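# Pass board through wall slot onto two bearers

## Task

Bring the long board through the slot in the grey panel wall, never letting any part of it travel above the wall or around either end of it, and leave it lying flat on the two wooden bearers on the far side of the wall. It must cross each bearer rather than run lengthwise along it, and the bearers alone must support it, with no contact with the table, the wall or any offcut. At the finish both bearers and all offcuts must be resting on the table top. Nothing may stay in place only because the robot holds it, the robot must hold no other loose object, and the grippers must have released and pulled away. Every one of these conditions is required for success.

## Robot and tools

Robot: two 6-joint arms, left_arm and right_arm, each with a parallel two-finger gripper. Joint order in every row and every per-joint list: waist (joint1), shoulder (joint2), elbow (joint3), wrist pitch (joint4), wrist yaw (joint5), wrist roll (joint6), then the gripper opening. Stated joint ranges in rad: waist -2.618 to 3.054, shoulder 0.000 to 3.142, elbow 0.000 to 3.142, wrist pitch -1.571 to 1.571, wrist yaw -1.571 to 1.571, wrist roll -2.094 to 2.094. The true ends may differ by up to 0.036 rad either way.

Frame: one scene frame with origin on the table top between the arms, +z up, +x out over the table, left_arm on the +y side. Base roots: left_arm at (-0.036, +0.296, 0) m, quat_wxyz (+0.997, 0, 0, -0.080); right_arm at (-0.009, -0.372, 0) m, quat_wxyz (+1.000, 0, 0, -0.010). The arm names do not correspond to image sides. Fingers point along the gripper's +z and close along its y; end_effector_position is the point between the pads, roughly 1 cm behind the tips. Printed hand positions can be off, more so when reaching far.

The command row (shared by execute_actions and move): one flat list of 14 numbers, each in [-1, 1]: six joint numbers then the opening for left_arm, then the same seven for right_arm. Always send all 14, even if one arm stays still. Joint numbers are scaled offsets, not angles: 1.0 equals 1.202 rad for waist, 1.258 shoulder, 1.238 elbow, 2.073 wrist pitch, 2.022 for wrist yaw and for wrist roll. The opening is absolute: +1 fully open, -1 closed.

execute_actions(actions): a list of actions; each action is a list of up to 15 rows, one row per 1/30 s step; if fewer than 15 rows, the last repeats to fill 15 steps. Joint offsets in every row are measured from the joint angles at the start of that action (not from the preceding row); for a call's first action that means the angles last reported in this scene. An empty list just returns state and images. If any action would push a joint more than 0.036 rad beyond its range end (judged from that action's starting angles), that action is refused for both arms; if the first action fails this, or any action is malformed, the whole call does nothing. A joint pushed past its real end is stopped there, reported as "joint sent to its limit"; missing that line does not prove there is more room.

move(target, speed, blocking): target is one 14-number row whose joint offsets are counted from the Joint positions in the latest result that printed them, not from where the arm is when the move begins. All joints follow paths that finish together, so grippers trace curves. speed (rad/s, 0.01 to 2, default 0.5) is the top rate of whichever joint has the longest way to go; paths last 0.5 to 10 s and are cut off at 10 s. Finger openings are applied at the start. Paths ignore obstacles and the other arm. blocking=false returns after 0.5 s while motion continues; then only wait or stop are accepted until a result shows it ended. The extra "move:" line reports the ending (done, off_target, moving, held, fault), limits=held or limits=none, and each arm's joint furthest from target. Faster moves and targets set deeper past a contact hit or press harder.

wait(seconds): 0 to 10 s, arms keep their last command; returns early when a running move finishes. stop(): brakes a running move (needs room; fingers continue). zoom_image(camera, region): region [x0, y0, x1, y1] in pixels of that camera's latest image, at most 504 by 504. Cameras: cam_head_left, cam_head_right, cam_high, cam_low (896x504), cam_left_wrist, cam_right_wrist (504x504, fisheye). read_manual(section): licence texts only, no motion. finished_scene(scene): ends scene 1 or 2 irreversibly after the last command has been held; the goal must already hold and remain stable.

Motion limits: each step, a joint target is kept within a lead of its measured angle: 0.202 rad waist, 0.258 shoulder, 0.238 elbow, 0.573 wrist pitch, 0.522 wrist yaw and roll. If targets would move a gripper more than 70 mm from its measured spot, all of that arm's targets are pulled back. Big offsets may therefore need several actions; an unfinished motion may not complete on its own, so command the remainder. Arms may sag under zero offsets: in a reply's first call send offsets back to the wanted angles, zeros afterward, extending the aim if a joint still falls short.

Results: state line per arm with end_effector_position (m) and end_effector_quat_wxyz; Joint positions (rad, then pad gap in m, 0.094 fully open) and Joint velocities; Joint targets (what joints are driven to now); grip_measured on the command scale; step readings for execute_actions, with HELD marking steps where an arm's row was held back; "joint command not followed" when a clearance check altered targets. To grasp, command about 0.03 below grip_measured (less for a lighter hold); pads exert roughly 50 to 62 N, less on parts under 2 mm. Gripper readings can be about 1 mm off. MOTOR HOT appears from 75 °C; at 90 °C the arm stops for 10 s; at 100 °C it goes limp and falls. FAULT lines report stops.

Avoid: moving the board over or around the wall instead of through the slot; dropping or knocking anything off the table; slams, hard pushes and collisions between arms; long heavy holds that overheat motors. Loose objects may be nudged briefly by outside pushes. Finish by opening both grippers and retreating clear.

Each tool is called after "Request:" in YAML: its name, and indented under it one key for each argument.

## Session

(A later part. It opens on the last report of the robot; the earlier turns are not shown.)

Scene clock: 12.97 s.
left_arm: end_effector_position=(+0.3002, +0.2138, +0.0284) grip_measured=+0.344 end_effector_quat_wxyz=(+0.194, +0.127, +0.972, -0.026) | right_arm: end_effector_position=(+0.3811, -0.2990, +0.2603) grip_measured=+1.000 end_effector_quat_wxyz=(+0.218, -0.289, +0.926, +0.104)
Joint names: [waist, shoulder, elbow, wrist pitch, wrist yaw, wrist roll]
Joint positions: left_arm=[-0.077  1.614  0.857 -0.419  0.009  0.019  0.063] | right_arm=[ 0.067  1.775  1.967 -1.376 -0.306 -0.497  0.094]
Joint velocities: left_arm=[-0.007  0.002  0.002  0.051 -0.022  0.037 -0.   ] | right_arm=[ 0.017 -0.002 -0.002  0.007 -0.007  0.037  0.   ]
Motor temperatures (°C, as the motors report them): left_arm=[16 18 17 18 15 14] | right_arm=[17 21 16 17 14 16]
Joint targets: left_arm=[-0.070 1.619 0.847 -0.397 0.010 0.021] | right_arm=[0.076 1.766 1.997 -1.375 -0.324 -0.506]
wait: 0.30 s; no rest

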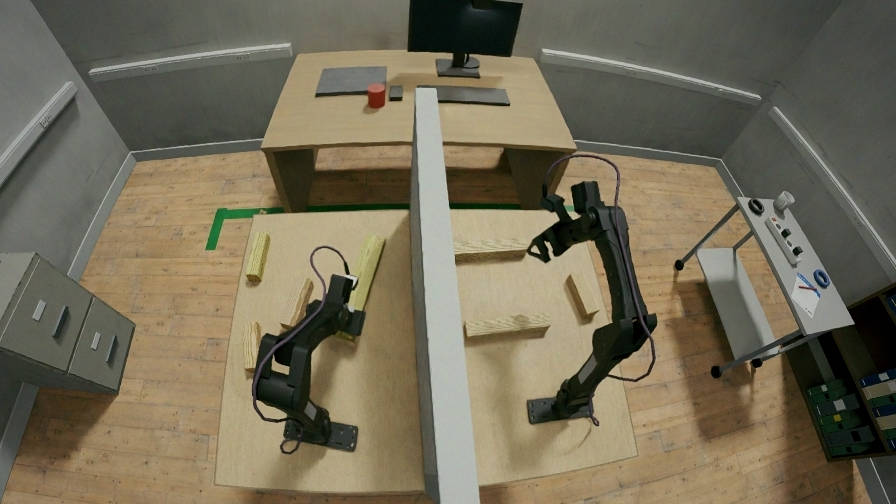

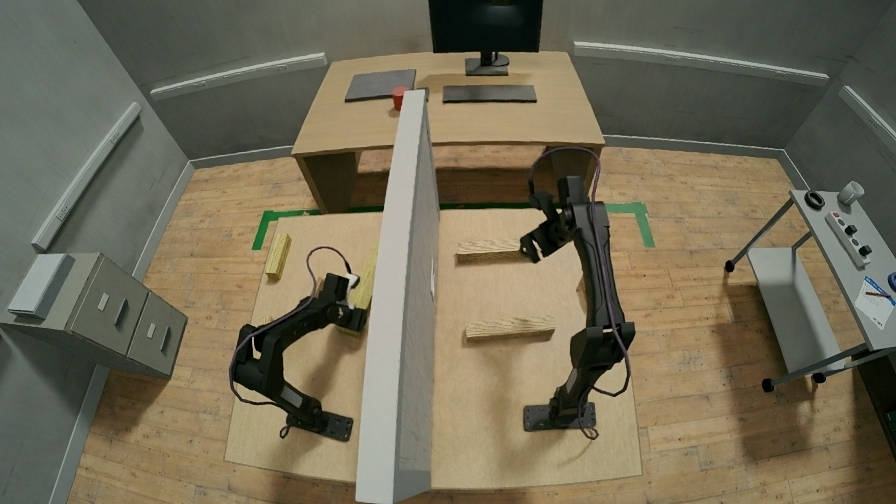

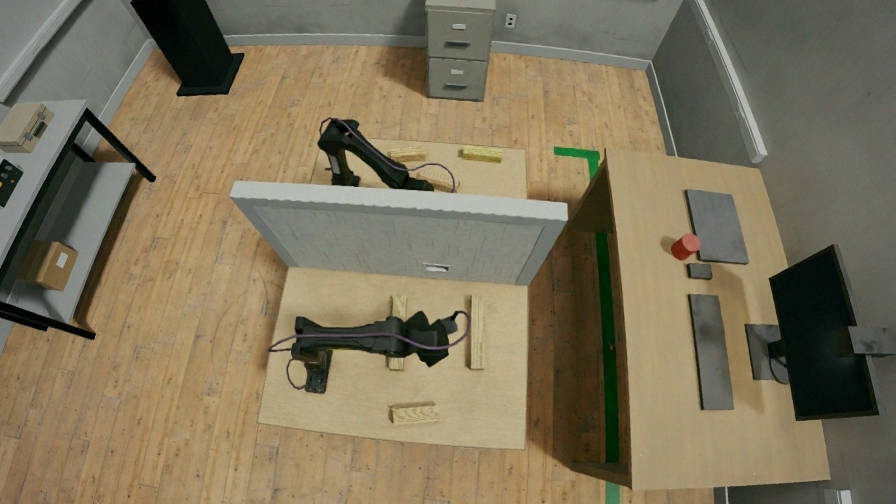

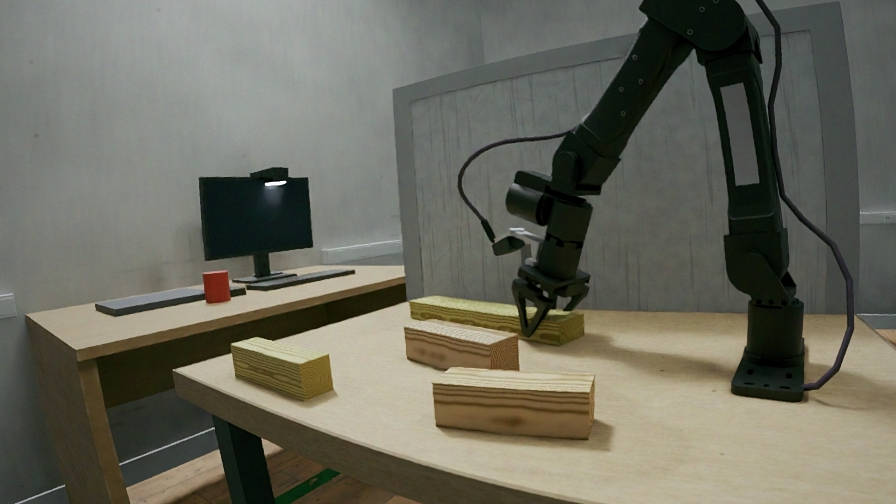

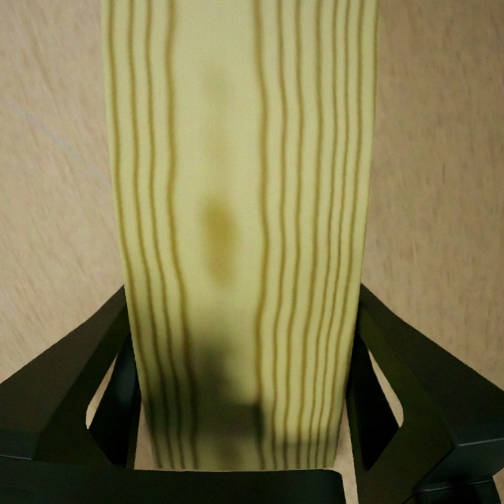

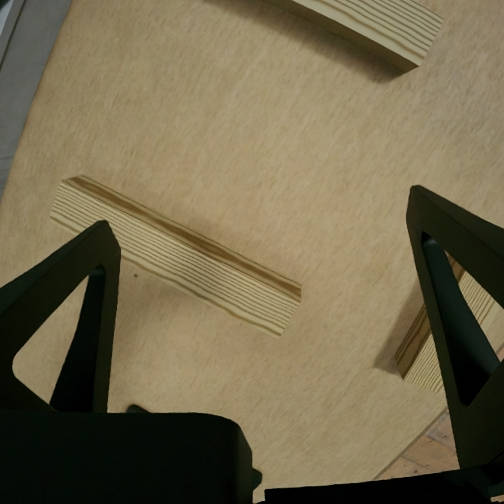

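Request:
execute_actions:
  actions:
    - [[0.0273,-0.0289,0.0475,0.0210,0.0086,0.0146,0.1,0.0210,-0.0035,0.0258,0,-0.0110,-0.0094,1],[0.0382,-0.0316,0.0654,0.0019,0.0200,0.0417,0.0,0.0284,0.0058,0.0307,0,-0.0159,-0.0211,1],[0.0523,-0.0350,0.0876,-0.0208,0.0334,0.0727,0.0,0.0379,0.0172,0.0374,0,-0.0214,-0.0344,1],[0.0683,-0.0388,0.1129,-0.0455,0.0482,0.1059,0.0,0.0486,0.0302,0.0455,0,-0.0274,-0.0487,1],[0.0854,-0.0429,0.1396,-0.0708,0.0635,0.1392,0.0,0.0601,0.0440,0.0544,0,-0.0333,-0.0630,1],[0.1028,-0.0470,0.1668,-0.0952,0.0784,0.1708,0.0,0.0717,0.0581,0.0638,0,-0.0390,-0.0765,1],[0.1195,-0.0509,0.1924,-0.1176,0.0920,0.1988,0.0,0.0829,0.0713,0.0730,0,-0.0439,-0.0886,1],[0.1342,-0.0544,0.2157,-0.1362,0.1036,0.2215,0.0,0.0927,0.0833,0.0815,0,-0.0480,-0.0984,1],[0.1463,-0.0574,0.2354,-0.1502,0.1124,0.2378,0.0,0.1008,0.0934,0.0889,0,-0.0509,-0.1053,1],[0.1549,-0.0596,0.2500,-0.1590,0.1180,0.2465,0.0,0.1066,0.1010,0.0947,0,-0.0525,-0.1092,1],[0.1598,-0.0610,0.2591,-0.1617,0.1200,0.2473,0.0,0.1099,0.1057,0.0985,0,-0.0526,-0.1095,1],[0.1605,-0.0615,0.2625,-0.1584,0.1183,0.2401,0.0,0.1103,0.1075,0.1003,0,-0.0513,-0.1063,1],[0.1571,-0.0610,0.2597,-0.1489,0.1130,0.2252,0.0,0.1080,0.1060,0.0996,0,-0.0487,-0.0999,1],[0.1701,-0.0605,0.2561,-0.1422,0.1091,0.2151,0.0,0.1170,0.1041,0.0985,0,-0.0468,-0.0956,1],[0.1701,-0.0605,0.2561,-0.1422,0.1091,0.2151,0.0,0.1170,0.1041,0.0985,0,-0.0468,-0.0956,1]]

Request:
wait:
  seconds: 0.2

Scene clock: 17.73 s.
left_arm: end_effector_position=(+0.3254, +0.2499, +0.1076) grip_measured=+0.344 end_effector_quat_wxyz=(+0.211, +0.247, +0.945, -0.046) | right_arm: end_effector_position=(+0.3923, -0.2307, +0.2390) grip_measured=+1.000 end_effector_quat_wxyz=(+0.205, -0.431, +0.868, +0.141)
Joint names: [waist, shoulder, elbow, wrist pitch, wrist yaw, wrist roll]
Joint positions: left_arm=[ 0.117  1.57   1.136 -0.735  0.176  0.431  0.063] | right_arm=[ 0.2    1.912  2.055 -1.378 -0.381 -0.676  0.094]
Joint velocities: left_arm=[ 0.037 -0.032 -0.007 -0.081  0.081  0.168 -0.001] | right_arm=[ 0.032  0.071 -0.007 -0.022  0.051 -0.051  0.   ]
Motor temperatures (°C, as the motors report them): left_arm=[16 18 17 19 15 14] | right_arm=[17 21 16 18 14 16]
Joint targets: left_arm=[0.127 1.538 1.174 -0.714 0.230 0.454] | right_arm=[0.208 1.905 2.089 -1.376 -0.401 -0.691]
Step readings (joint positions):
0: left_arm=[-0.077 1.614 0.857 -0.419 0.009 0.019] | right_arm=[0.067 1.775 1.967 -1.376 -0.306 -0.498]
1: left_arm=[-0.074 1.614 0.859 -0.419 0.012 0.022] | right_arm=[0.069 1.775 1.967 -1.376 -0.307 -0.500]
2: left_arm=[-0.067 1.614 0.865 -0.426 0.017 0.035] | right_arm=[0.073 1.775 1.967 -1.376 -0.307 -0.505]
4: left_arm=[-0.038 1.614 0.898 -0.470 0.037 0.088] | right_arm=[0.090 1.782 1.979 -1.379 -0.314 -0.528]
8: left_arm=[0.046 1.610 1.017 -0.615 0.107 0.265] | right_arm=[0.146 1.832 2.027 -1.379 -0.348 -0.605]
15: Joint positions above

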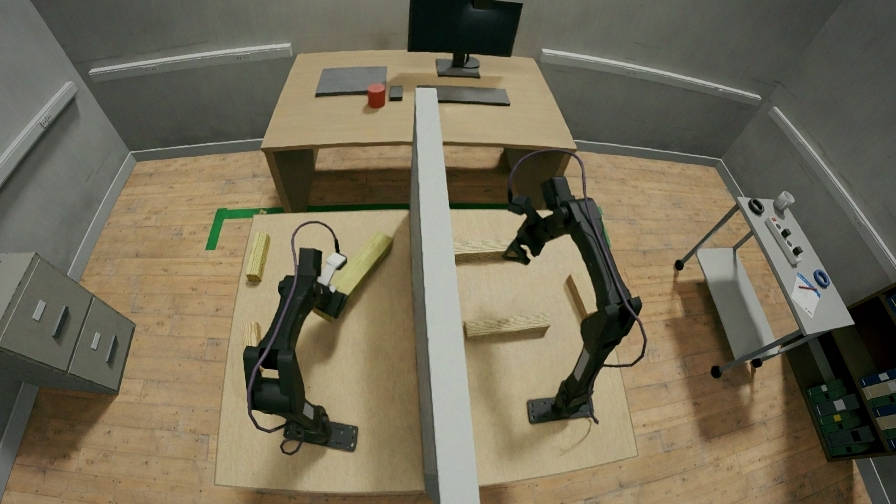

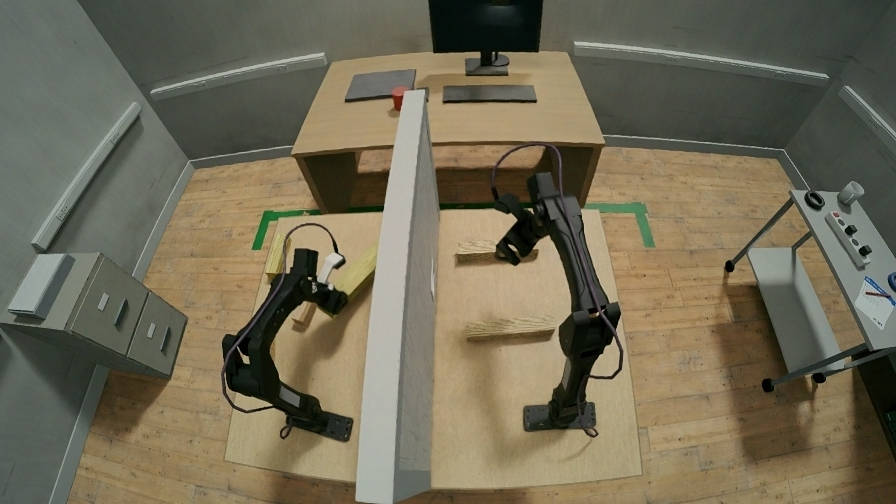

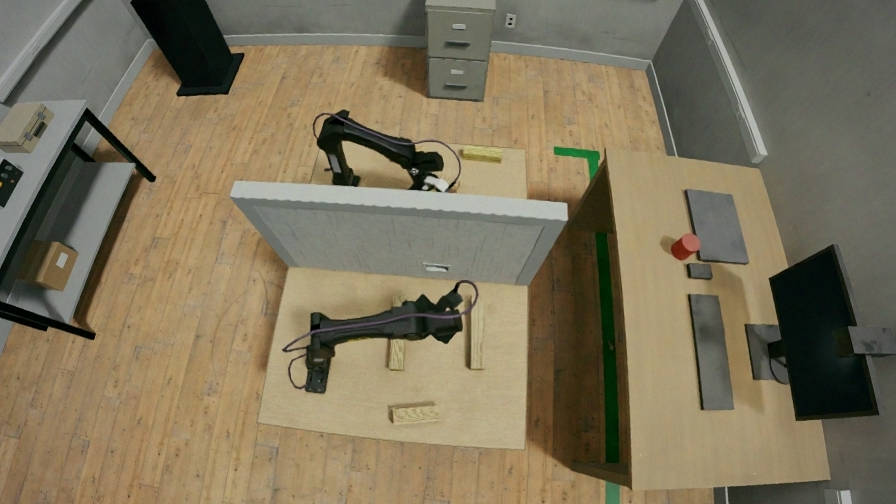

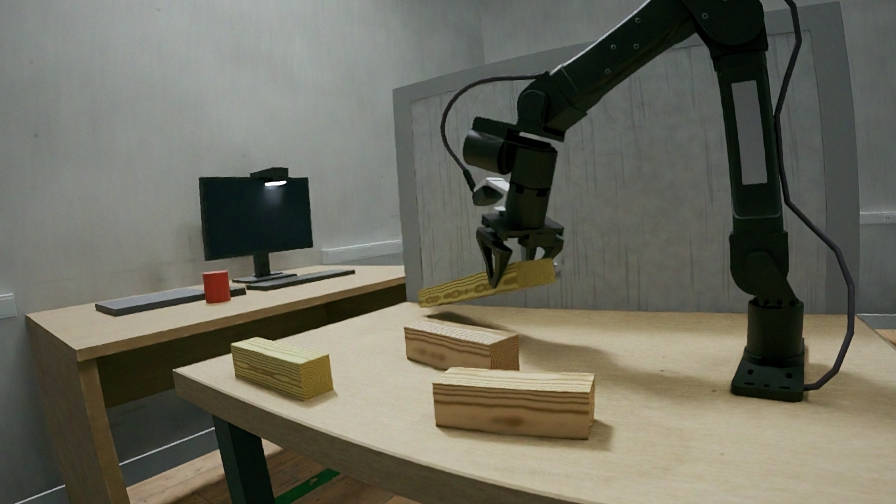

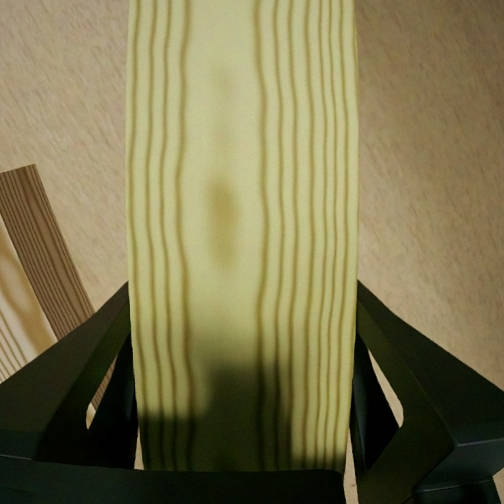

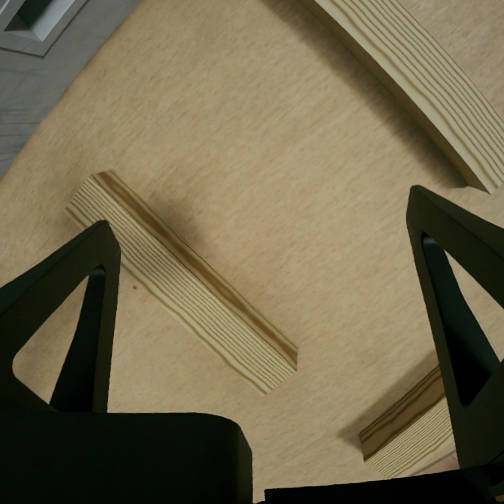

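Scene clock: 17.93 s.
left_arm: end_effector_position=(+0.3184, +0.2497, +0.1050) grip_measured=+0.344 end_effector_quat_wxyz=(+0.198, +0.252, +0.946, -0.051) | right_arm: end_effector_position=(+0.3924, -0.2304, +0.2386) grip_measured=+1.000 end_effector_quat_wxyz=(+0.205, -0.433, +0.867, +0.141)
Joint names: [waist, shoulder, elbow, wrist pitch, wrist yaw, wrist roll]
Joint positions: left_arm=[ 0.119  1.57   1.136 -0.766  0.183  0.445  0.063] | right_arm=[ 0.201  1.914  2.055 -1.378 -0.382 -0.681  0.094]
Joint velocities: left_arm=[-0.007 -0.002  0.007 -0.081  0.022  0.066 -0.001] | right_arm=[-0.002 -0.012  0.002 -0.007 -0.037 -0.037  0.   ]
Motor temperatures (°C, as the motors report them): left_arm=[16 18 17 19 15 14] | right_arm=[17 21 16 18 14 16]
Joint targets: left_arm=[0.127 1.538 1.174 -0.714 0.230 0.454] | right_arm=[0.208 1.906 2.089 -1.376 -0.401 -0.691]
wait: 0.20 s; no rest

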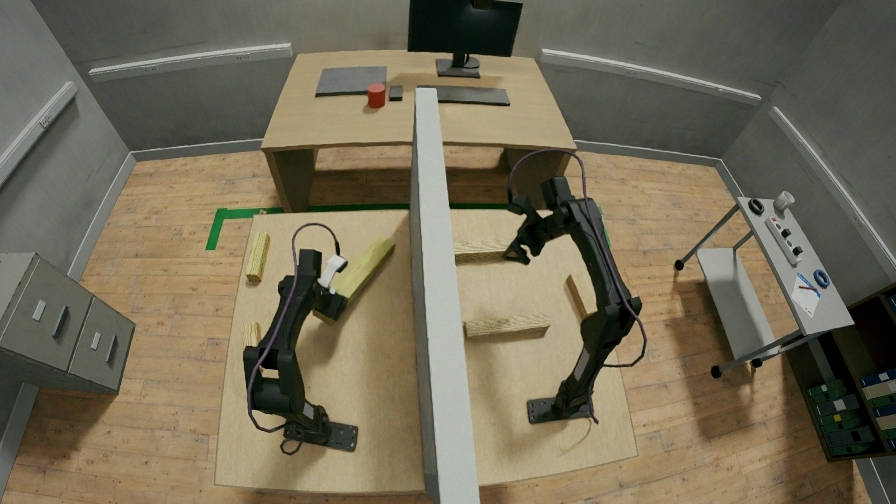

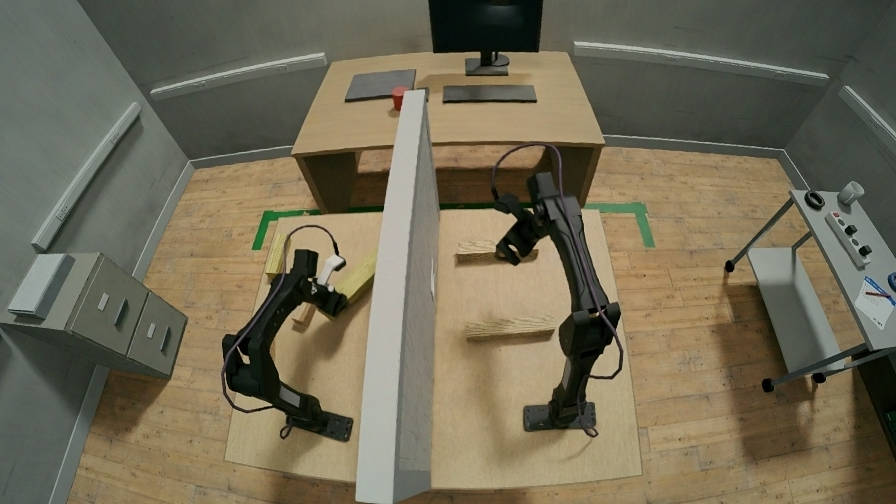

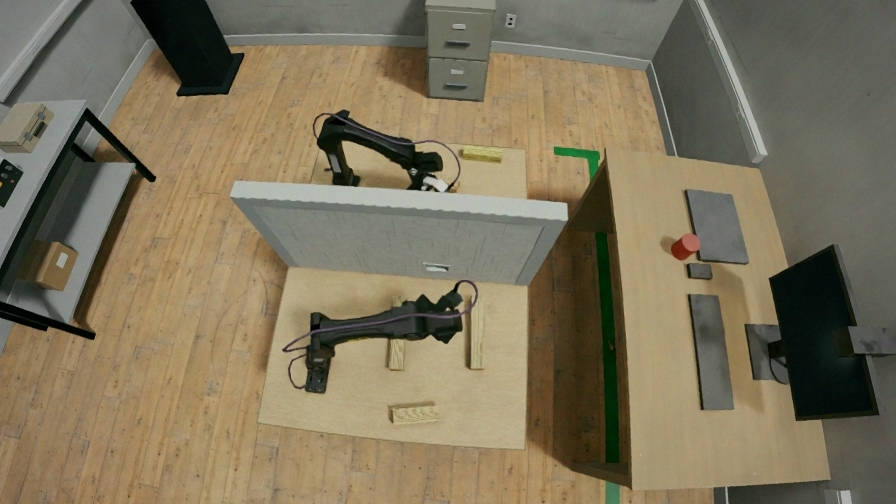

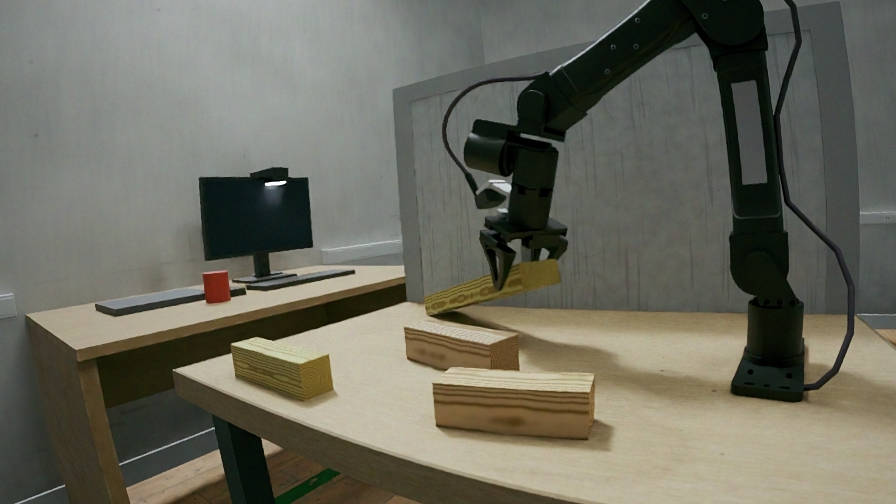

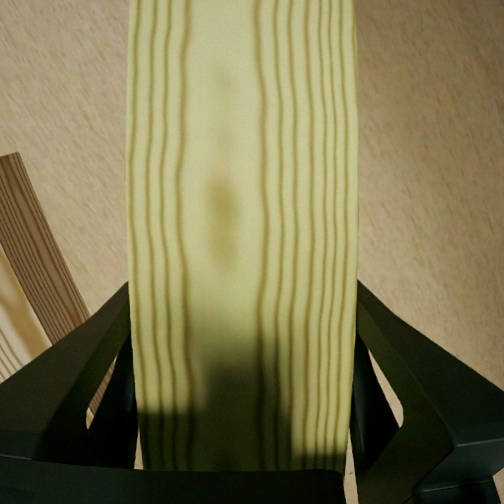

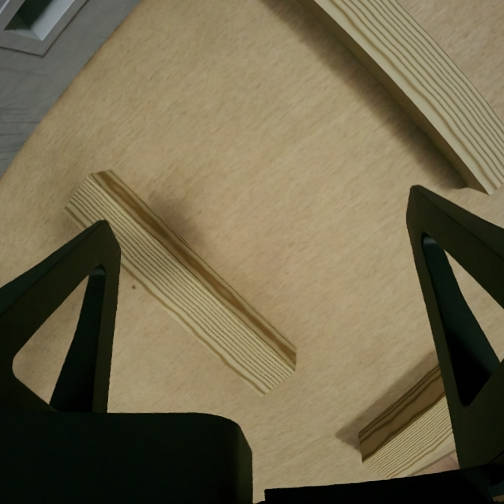

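Request:
zoom_image:
  camera: "cam_low"
  region: [400, 170, 620, 340]

Request:
execute_actions:
  actions: []

Region (400, 170, 620, 340) of cam_low's 896x504 image, scaled by 2.291, with more detail than that image has; it fills the top 389 rows of this view, and the rest is white.

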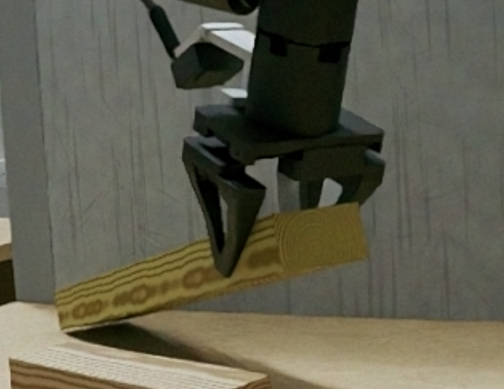

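Scene clock: 19.00 s.
left_arm: end_effector_position=(+0.3166, +0.2496, +0.1044) grip_measured=+0.344 end_effector_quat_wxyz=(+0.194, +0.254, +0.946, -0.052) | right_arm: end_effector_position=(+0.3924, -0.2304, +0.2386) grip_measured=+1.000 end_effector_quat_wxyz=(+0.205, -0.434, +0.866, +0.140)
Joint names: [waist, shoulder, elbow, wrist pitch, wrist yaw, wrist roll]
Joint positions: left_arm=[ 0.119  1.57   1.136 -0.773  0.184  0.448  0.063] | right_arm=[ 0.201  1.914  2.055 -1.378 -0.382 -0.683  0.094]
Joint velocities: left_arm=[-0.022 -0.017  0.007  0.022  0.037 -0.051  0.   ] | right_arm=[ 0.012 -0.007 -0.032  0.007 -0.007 -0.007  0.   ]
Motor temperatures (°C, as the motors report them): left_arm=[16 19 17 19 15 14] | right_arm=[17 22 17 18 14 16]
Joint targets: left_arm=[0.127 1.538 1.174 -0.714 0.230 0.454] | right_arm=[0.208 1.906 2.089 -1.376 -0.401 -0.691]

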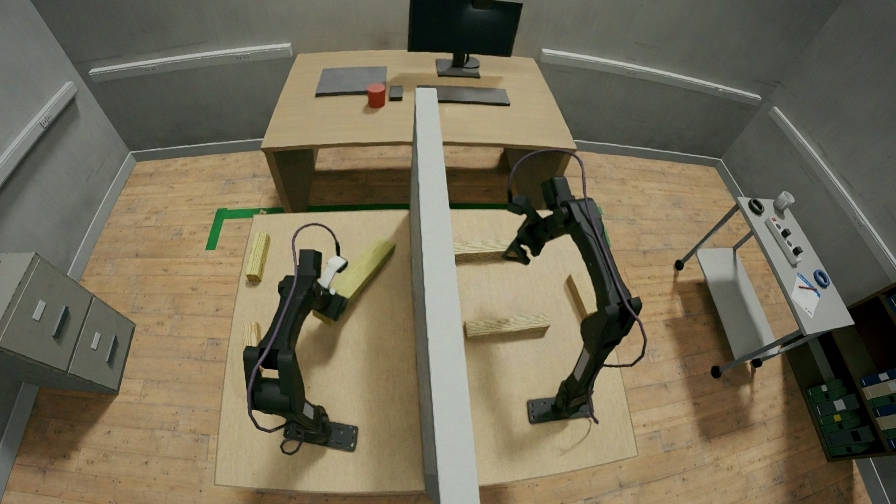

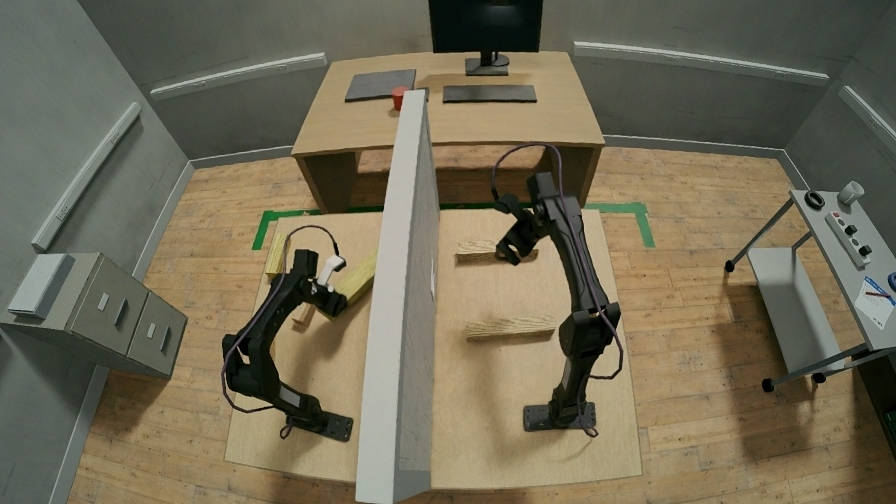

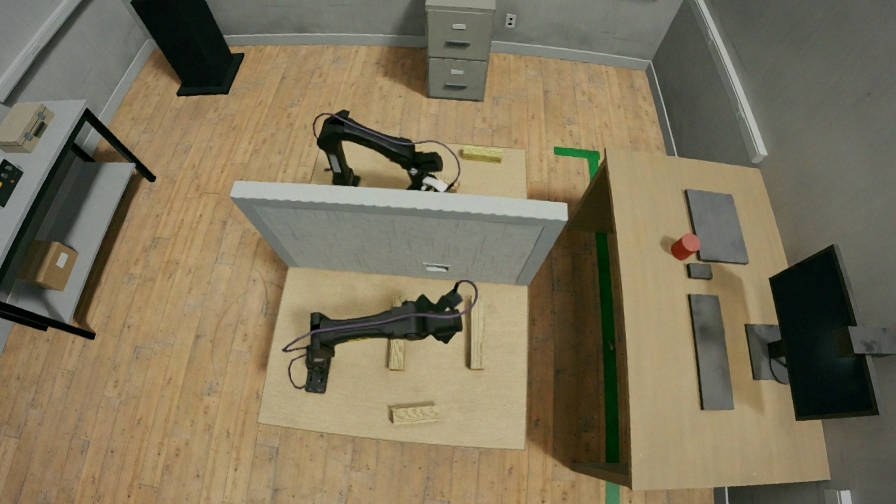

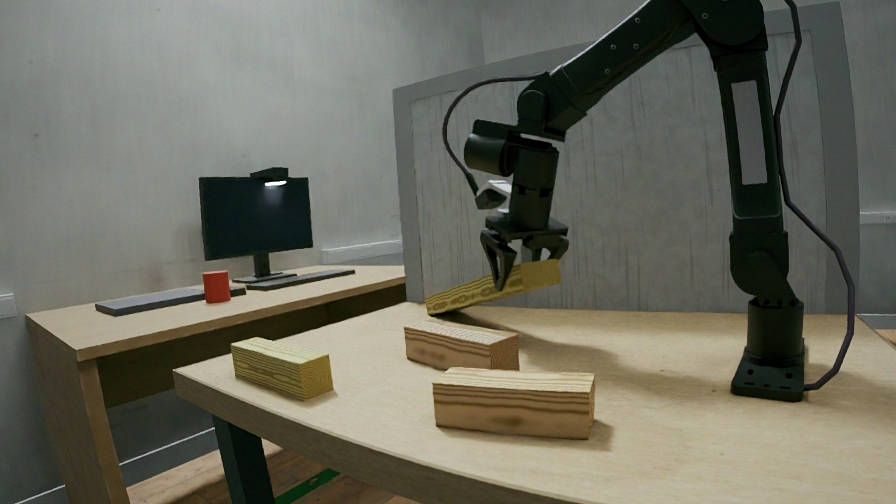

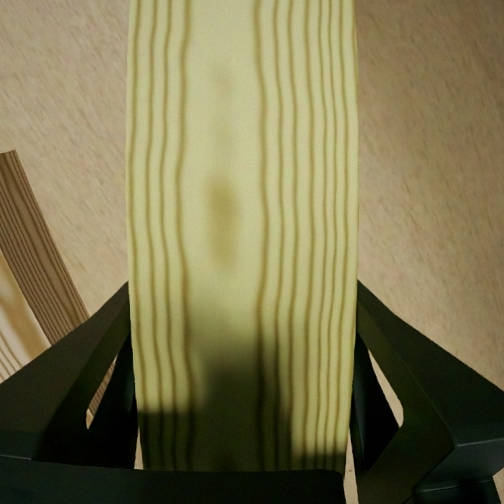

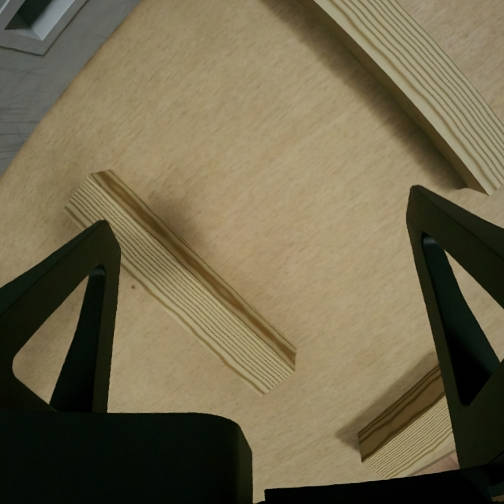

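Request:
execute_actions:
  actions:
    - [[0.0390,-0.0009,0.0399,0.0235,0.0321,0.0262,0.0,0.0200,-0.0030,0.0290,0,-0.0115,-0.0090,1],[0.0563,0.0127,0.0551,0.0112,0.0544,0.0797,0.0,0.0274,0.0063,0.0340,0,-0.0164,-0.0206,1],[0.0784,0.0296,0.0739,-0.0037,0.0804,0.1403,0.0,0.0368,0.0178,0.0408,0,-0.0219,-0.0338,1],[0.1036,0.0488,0.0952,-0.0203,0.1087,0.2043,0.0,0.0474,0.0308,0.0490,0,-0.0279,-0.0480,1],[0.1306,0.0692,0.1178,-0.0378,0.1376,0.2680,0.0,0.0588,0.0447,0.0581,0,-0.0338,-0.0622,1],[0.1578,0.0899,0.1408,-0.0549,0.1655,0.3277,0.0,0.0703,0.0588,0.0677,0,-0.0395,-0.0757,1],[0.1840,0.1095,0.1625,-0.0708,0.1907,0.3800,0.0,0.0814,0.0721,0.0771,0,-0.0445,-0.0877,1],[0.2072,0.1272,0.1821,-0.0845,0.2116,0.4218,0.0,0.0912,0.0841,0.0858,0,-0.0486,-0.0975,1],[0.2262,0.1422,0.1987,-0.0953,0.2273,0.4507,0.0,0.0992,0.0943,0.0934,0,-0.0515,-0.1044,1],[0.2398,0.1533,0.2111,-0.1025,0.2366,0.4650,0.0,0.1050,0.1019,0.0993,0,-0.0531,-0.1082,1],[0.2475,0.1602,0.2188,-0.1056,0.2391,0.4638,0.0,0.1082,0.1066,0.1032,0,-0.0532,-0.1085,1],[0.2486,0.1629,0.2217,-0.1046,0.2346,0.4473,0.0,0.1086,0.1084,0.1049,0,-0.0519,-0.1054,1],[0.2432,0.1607,0.2193,-0.0994,0.2235,0.4164,0.0,0.1064,0.1069,0.1043,0,-0.0493,-0.0990,1],[0.2637,0.1579,0.2162,-0.0954,0.2156,0.4000,0.0,0.1150,0.1050,0.1032,0,-0.0475,-0.0947,1],[0.2637,0.1579,0.2162,-0.0954,0.2156,0.3961,0.0,0.1150,0.1050,0.1032,0,-0.0475,-0.0947,1]]

Request:
wait:
  seconds: 0.25

Scene clock: 23.20 s.
left_arm: end_effector_position=(+0.3377, +0.3106, +0.1075) grip_measured=+0.344 end_effector_quat_wxyz=(+0.234, +0.463, +0.846, -0.122) | right_arm: end_effector_position=(+0.3911, -0.1587, +0.2149) grip_measured=+1.000 end_effector_quat_wxyz=(+0.196, -0.561, +0.785, +0.177)
Joint names: [waist, shoulder, elbow, wrist pitch, wrist yaw, wrist roll]
Joint positions: left_arm=[ 0.429  1.782  1.355 -0.961  0.504  1.223  0.063] | right_arm=[ 0.335  2.053  2.149 -1.377 -0.455 -0.86   0.094]
Joint velocities: left_arm=[ 0.095 -0.002  0.012 -0.066  0.139  0.095 -0.   ] | right_arm=[-0.002  0.076  0.002 -0.095 -0.022  0.007  0.   ]
Motor temperatures (°C, as the motors report them): left_arm=[16 19 17 19 16 14] | right_arm=[17 22 17 18 14 16]
Joint targets: left_arm=[0.436 1.768 1.403 -0.971 0.620 1.249] | right_arm=[0.339 2.046 2.183 -1.377 -0.478 -0.874]
Step readings (joint positions):
0: left_arm=[0.119 1.570 1.136 -0.773 0.184 0.448] | right_arm=[0.201 1.914 2.055 -1.378 -0.382 -0.683]
1: left_arm=[0.123 1.570 1.136 -0.774 0.188 0.455] | right_arm=[0.202 1.914 2.055 -1.378 -0.382 -0.685]
2: left_arm=[0.135 1.573 1.139 -0.780 0.200 0.481] | right_arm=[0.205 1.914 2.057 -1.378 -0.382 -0.690]
4: left_arm=[0.179 1.597 1.166 -0.811 0.245 0.587] | right_arm=[0.220 1.922 2.071 -1.379 -0.389 -0.713]
8: left_arm=[0.307 1.697 1.269 -0.896 0.382 0.926] | right_arm=[0.276 1.970 2.122 -1.378 -0.422 -0.789]
15: Joint positions above

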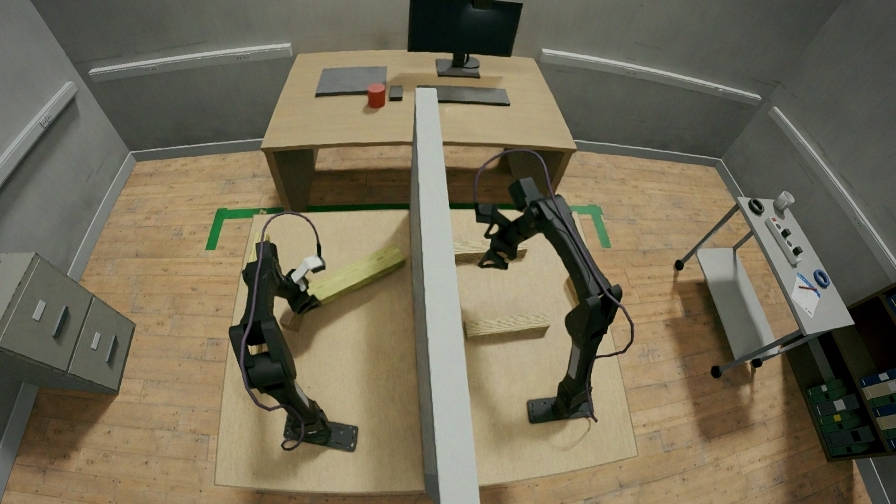

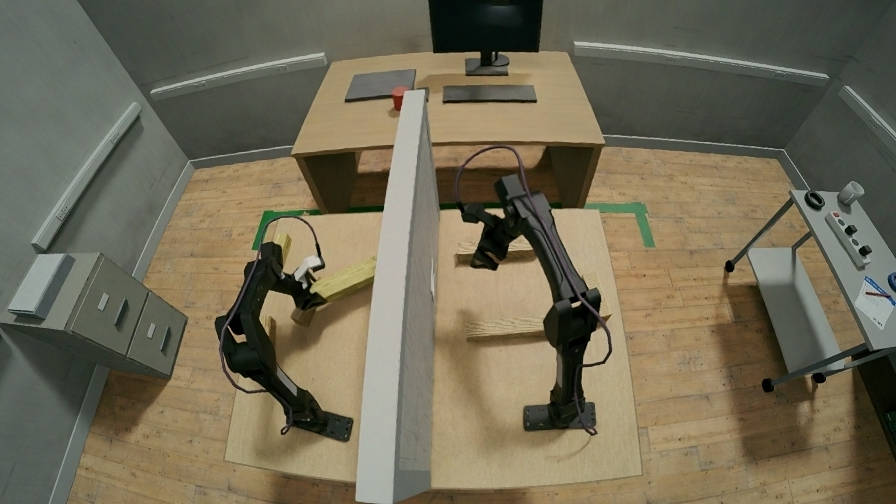

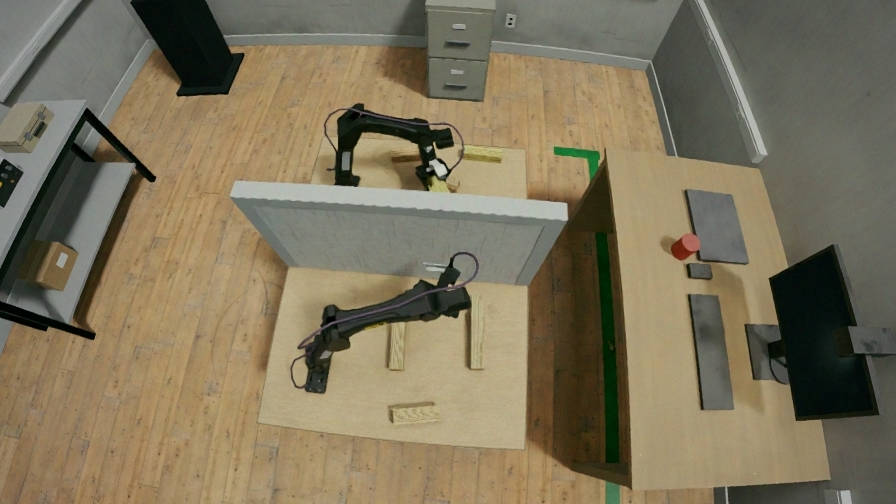

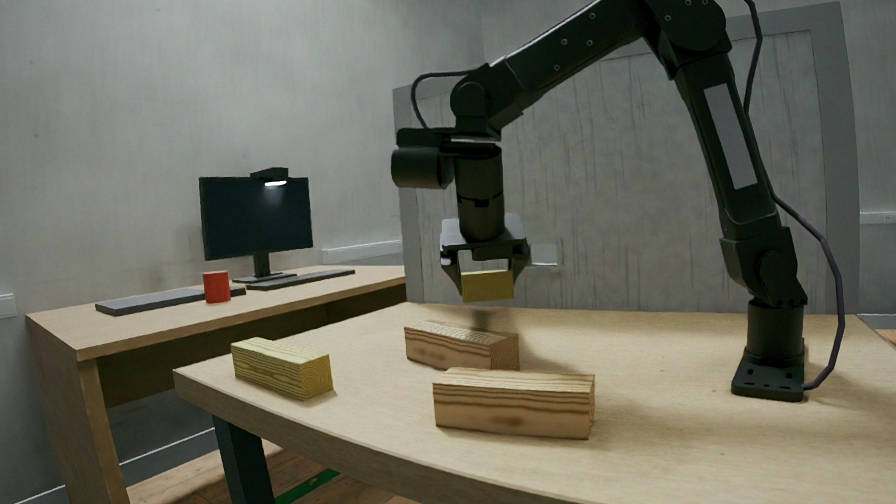

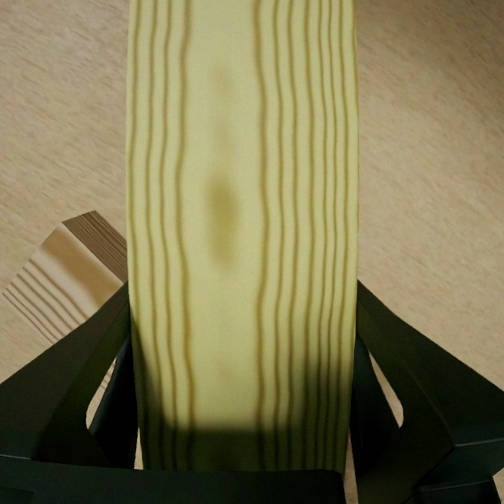

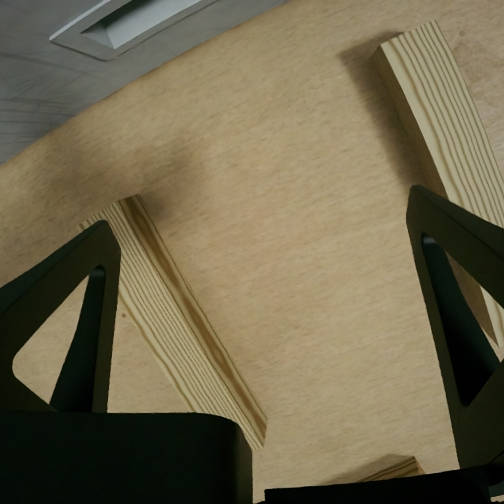

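Scene clock: 23.47 s.
left_arm: end_effector_position=(+0.3343, +0.3088, +0.1080) grip_measured=+0.344 end_effector_quat_wxyz=(+0.233, +0.467, +0.843, -0.131) | right_arm: end_effector_position=(+0.3911, -0.1585, +0.2145) grip_measured=+1.000 end_effector_quat_wxyz=(+0.196, -0.563, +0.783, +0.177)
Joint names: [waist, shoulder, elbow, wrist pitch, wrist yaw, wrist roll]
Joint positions: left_arm=[ 0.433  1.782  1.355 -0.978  0.517  1.24   0.063] | right_arm=[ 0.335  2.054  2.149 -1.377 -0.456 -0.866  0.094]
Joint velocities: left_arm=[-0.002  0.007 -0.012 -0.007 -0.051 -0.007 -0.   ] | right_arm=[-0.027 -0.012  0.007 -0.095 -0.037 -0.095  0.   ]
Motor temperatures (°C, as the motors report them): left_arm=[16 19 17 19 16 14] | right_arm=[17 22 17 18 14 16]
Joint targets: left_arm=[0.436 1.768 1.403 -0.971 0.620 1.249] | right_arm=[0.339 2.045 2.183 -1.377 -0.478 -0.875]
wait: 0.27 s; no rest

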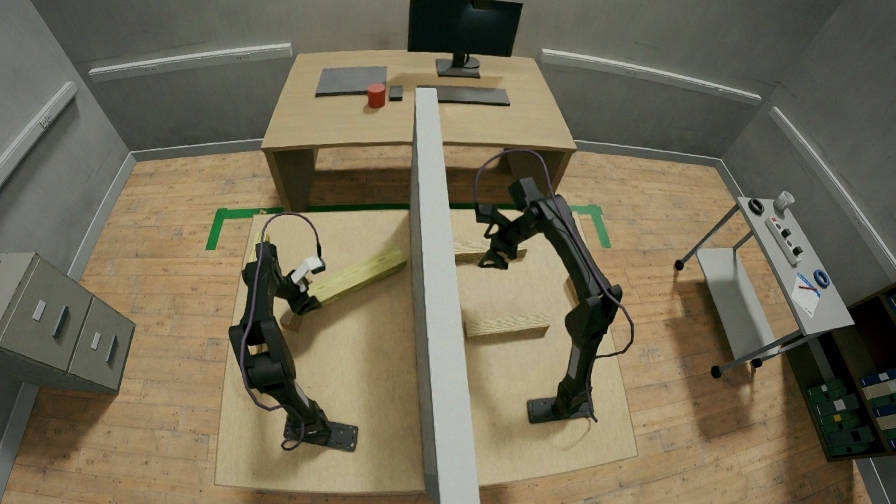

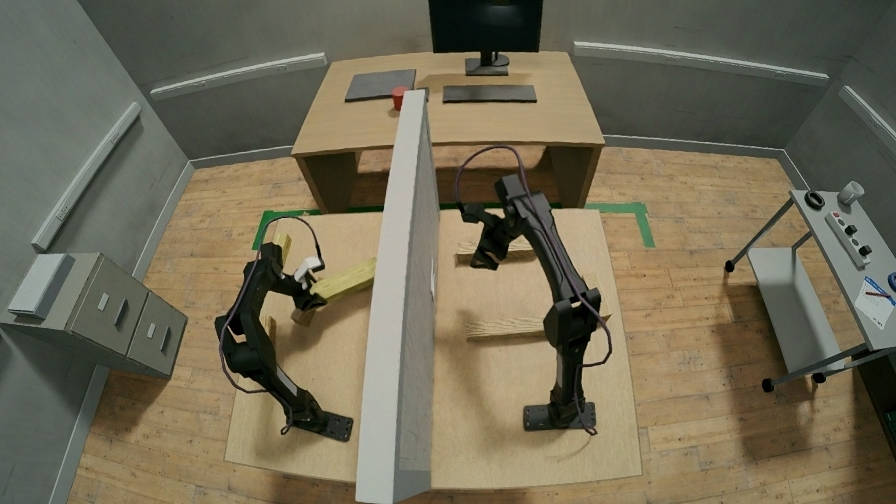

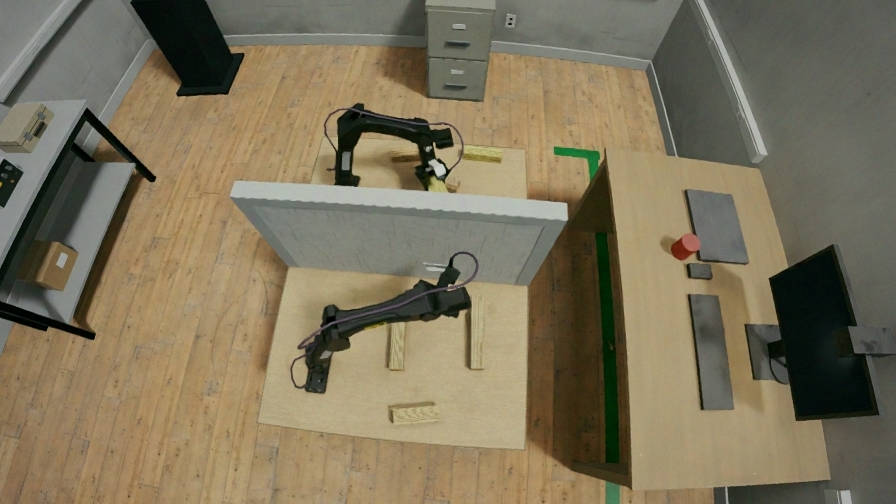

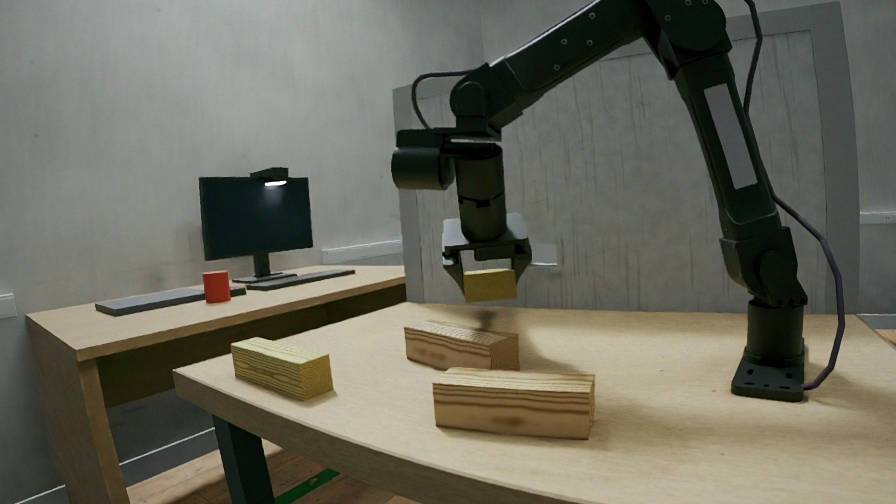

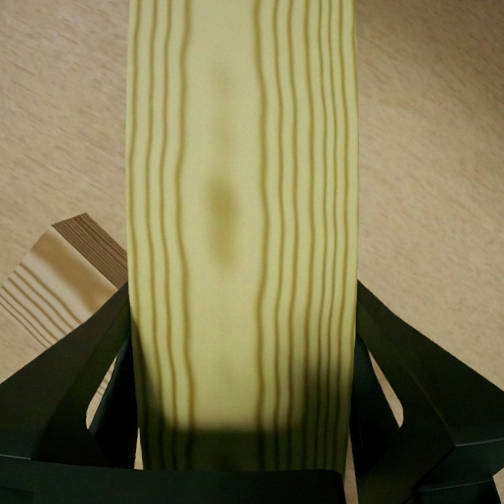

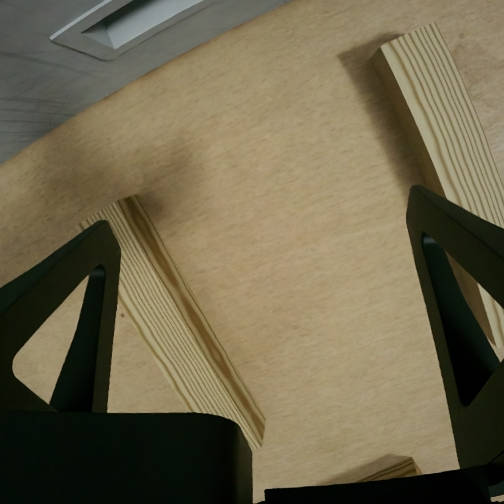

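Request:
zoom_image:
  camera: "cam_low"
  region: [430, 210, 570, 320]

Request:
zoom_image:
  camera: "cam_head_left"
  region: [270, 220, 450, 340]

Region (430, 210, 570, 320) of cam_low's 896x504 image, scaled by 3.600, with more detail than that image has; it fills the top 396 rows of this view, and the rest is white.

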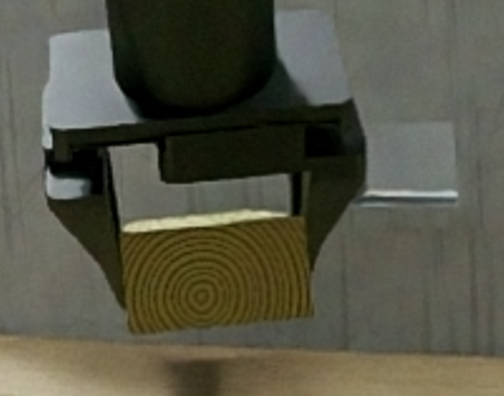

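Region (270, 220, 450, 340) of cam_head_left's 896x504 image, scaled by 2.800, with more detail than that image has.

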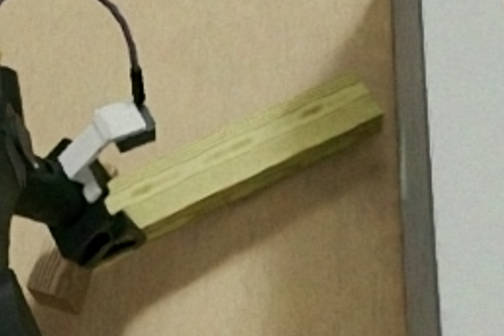

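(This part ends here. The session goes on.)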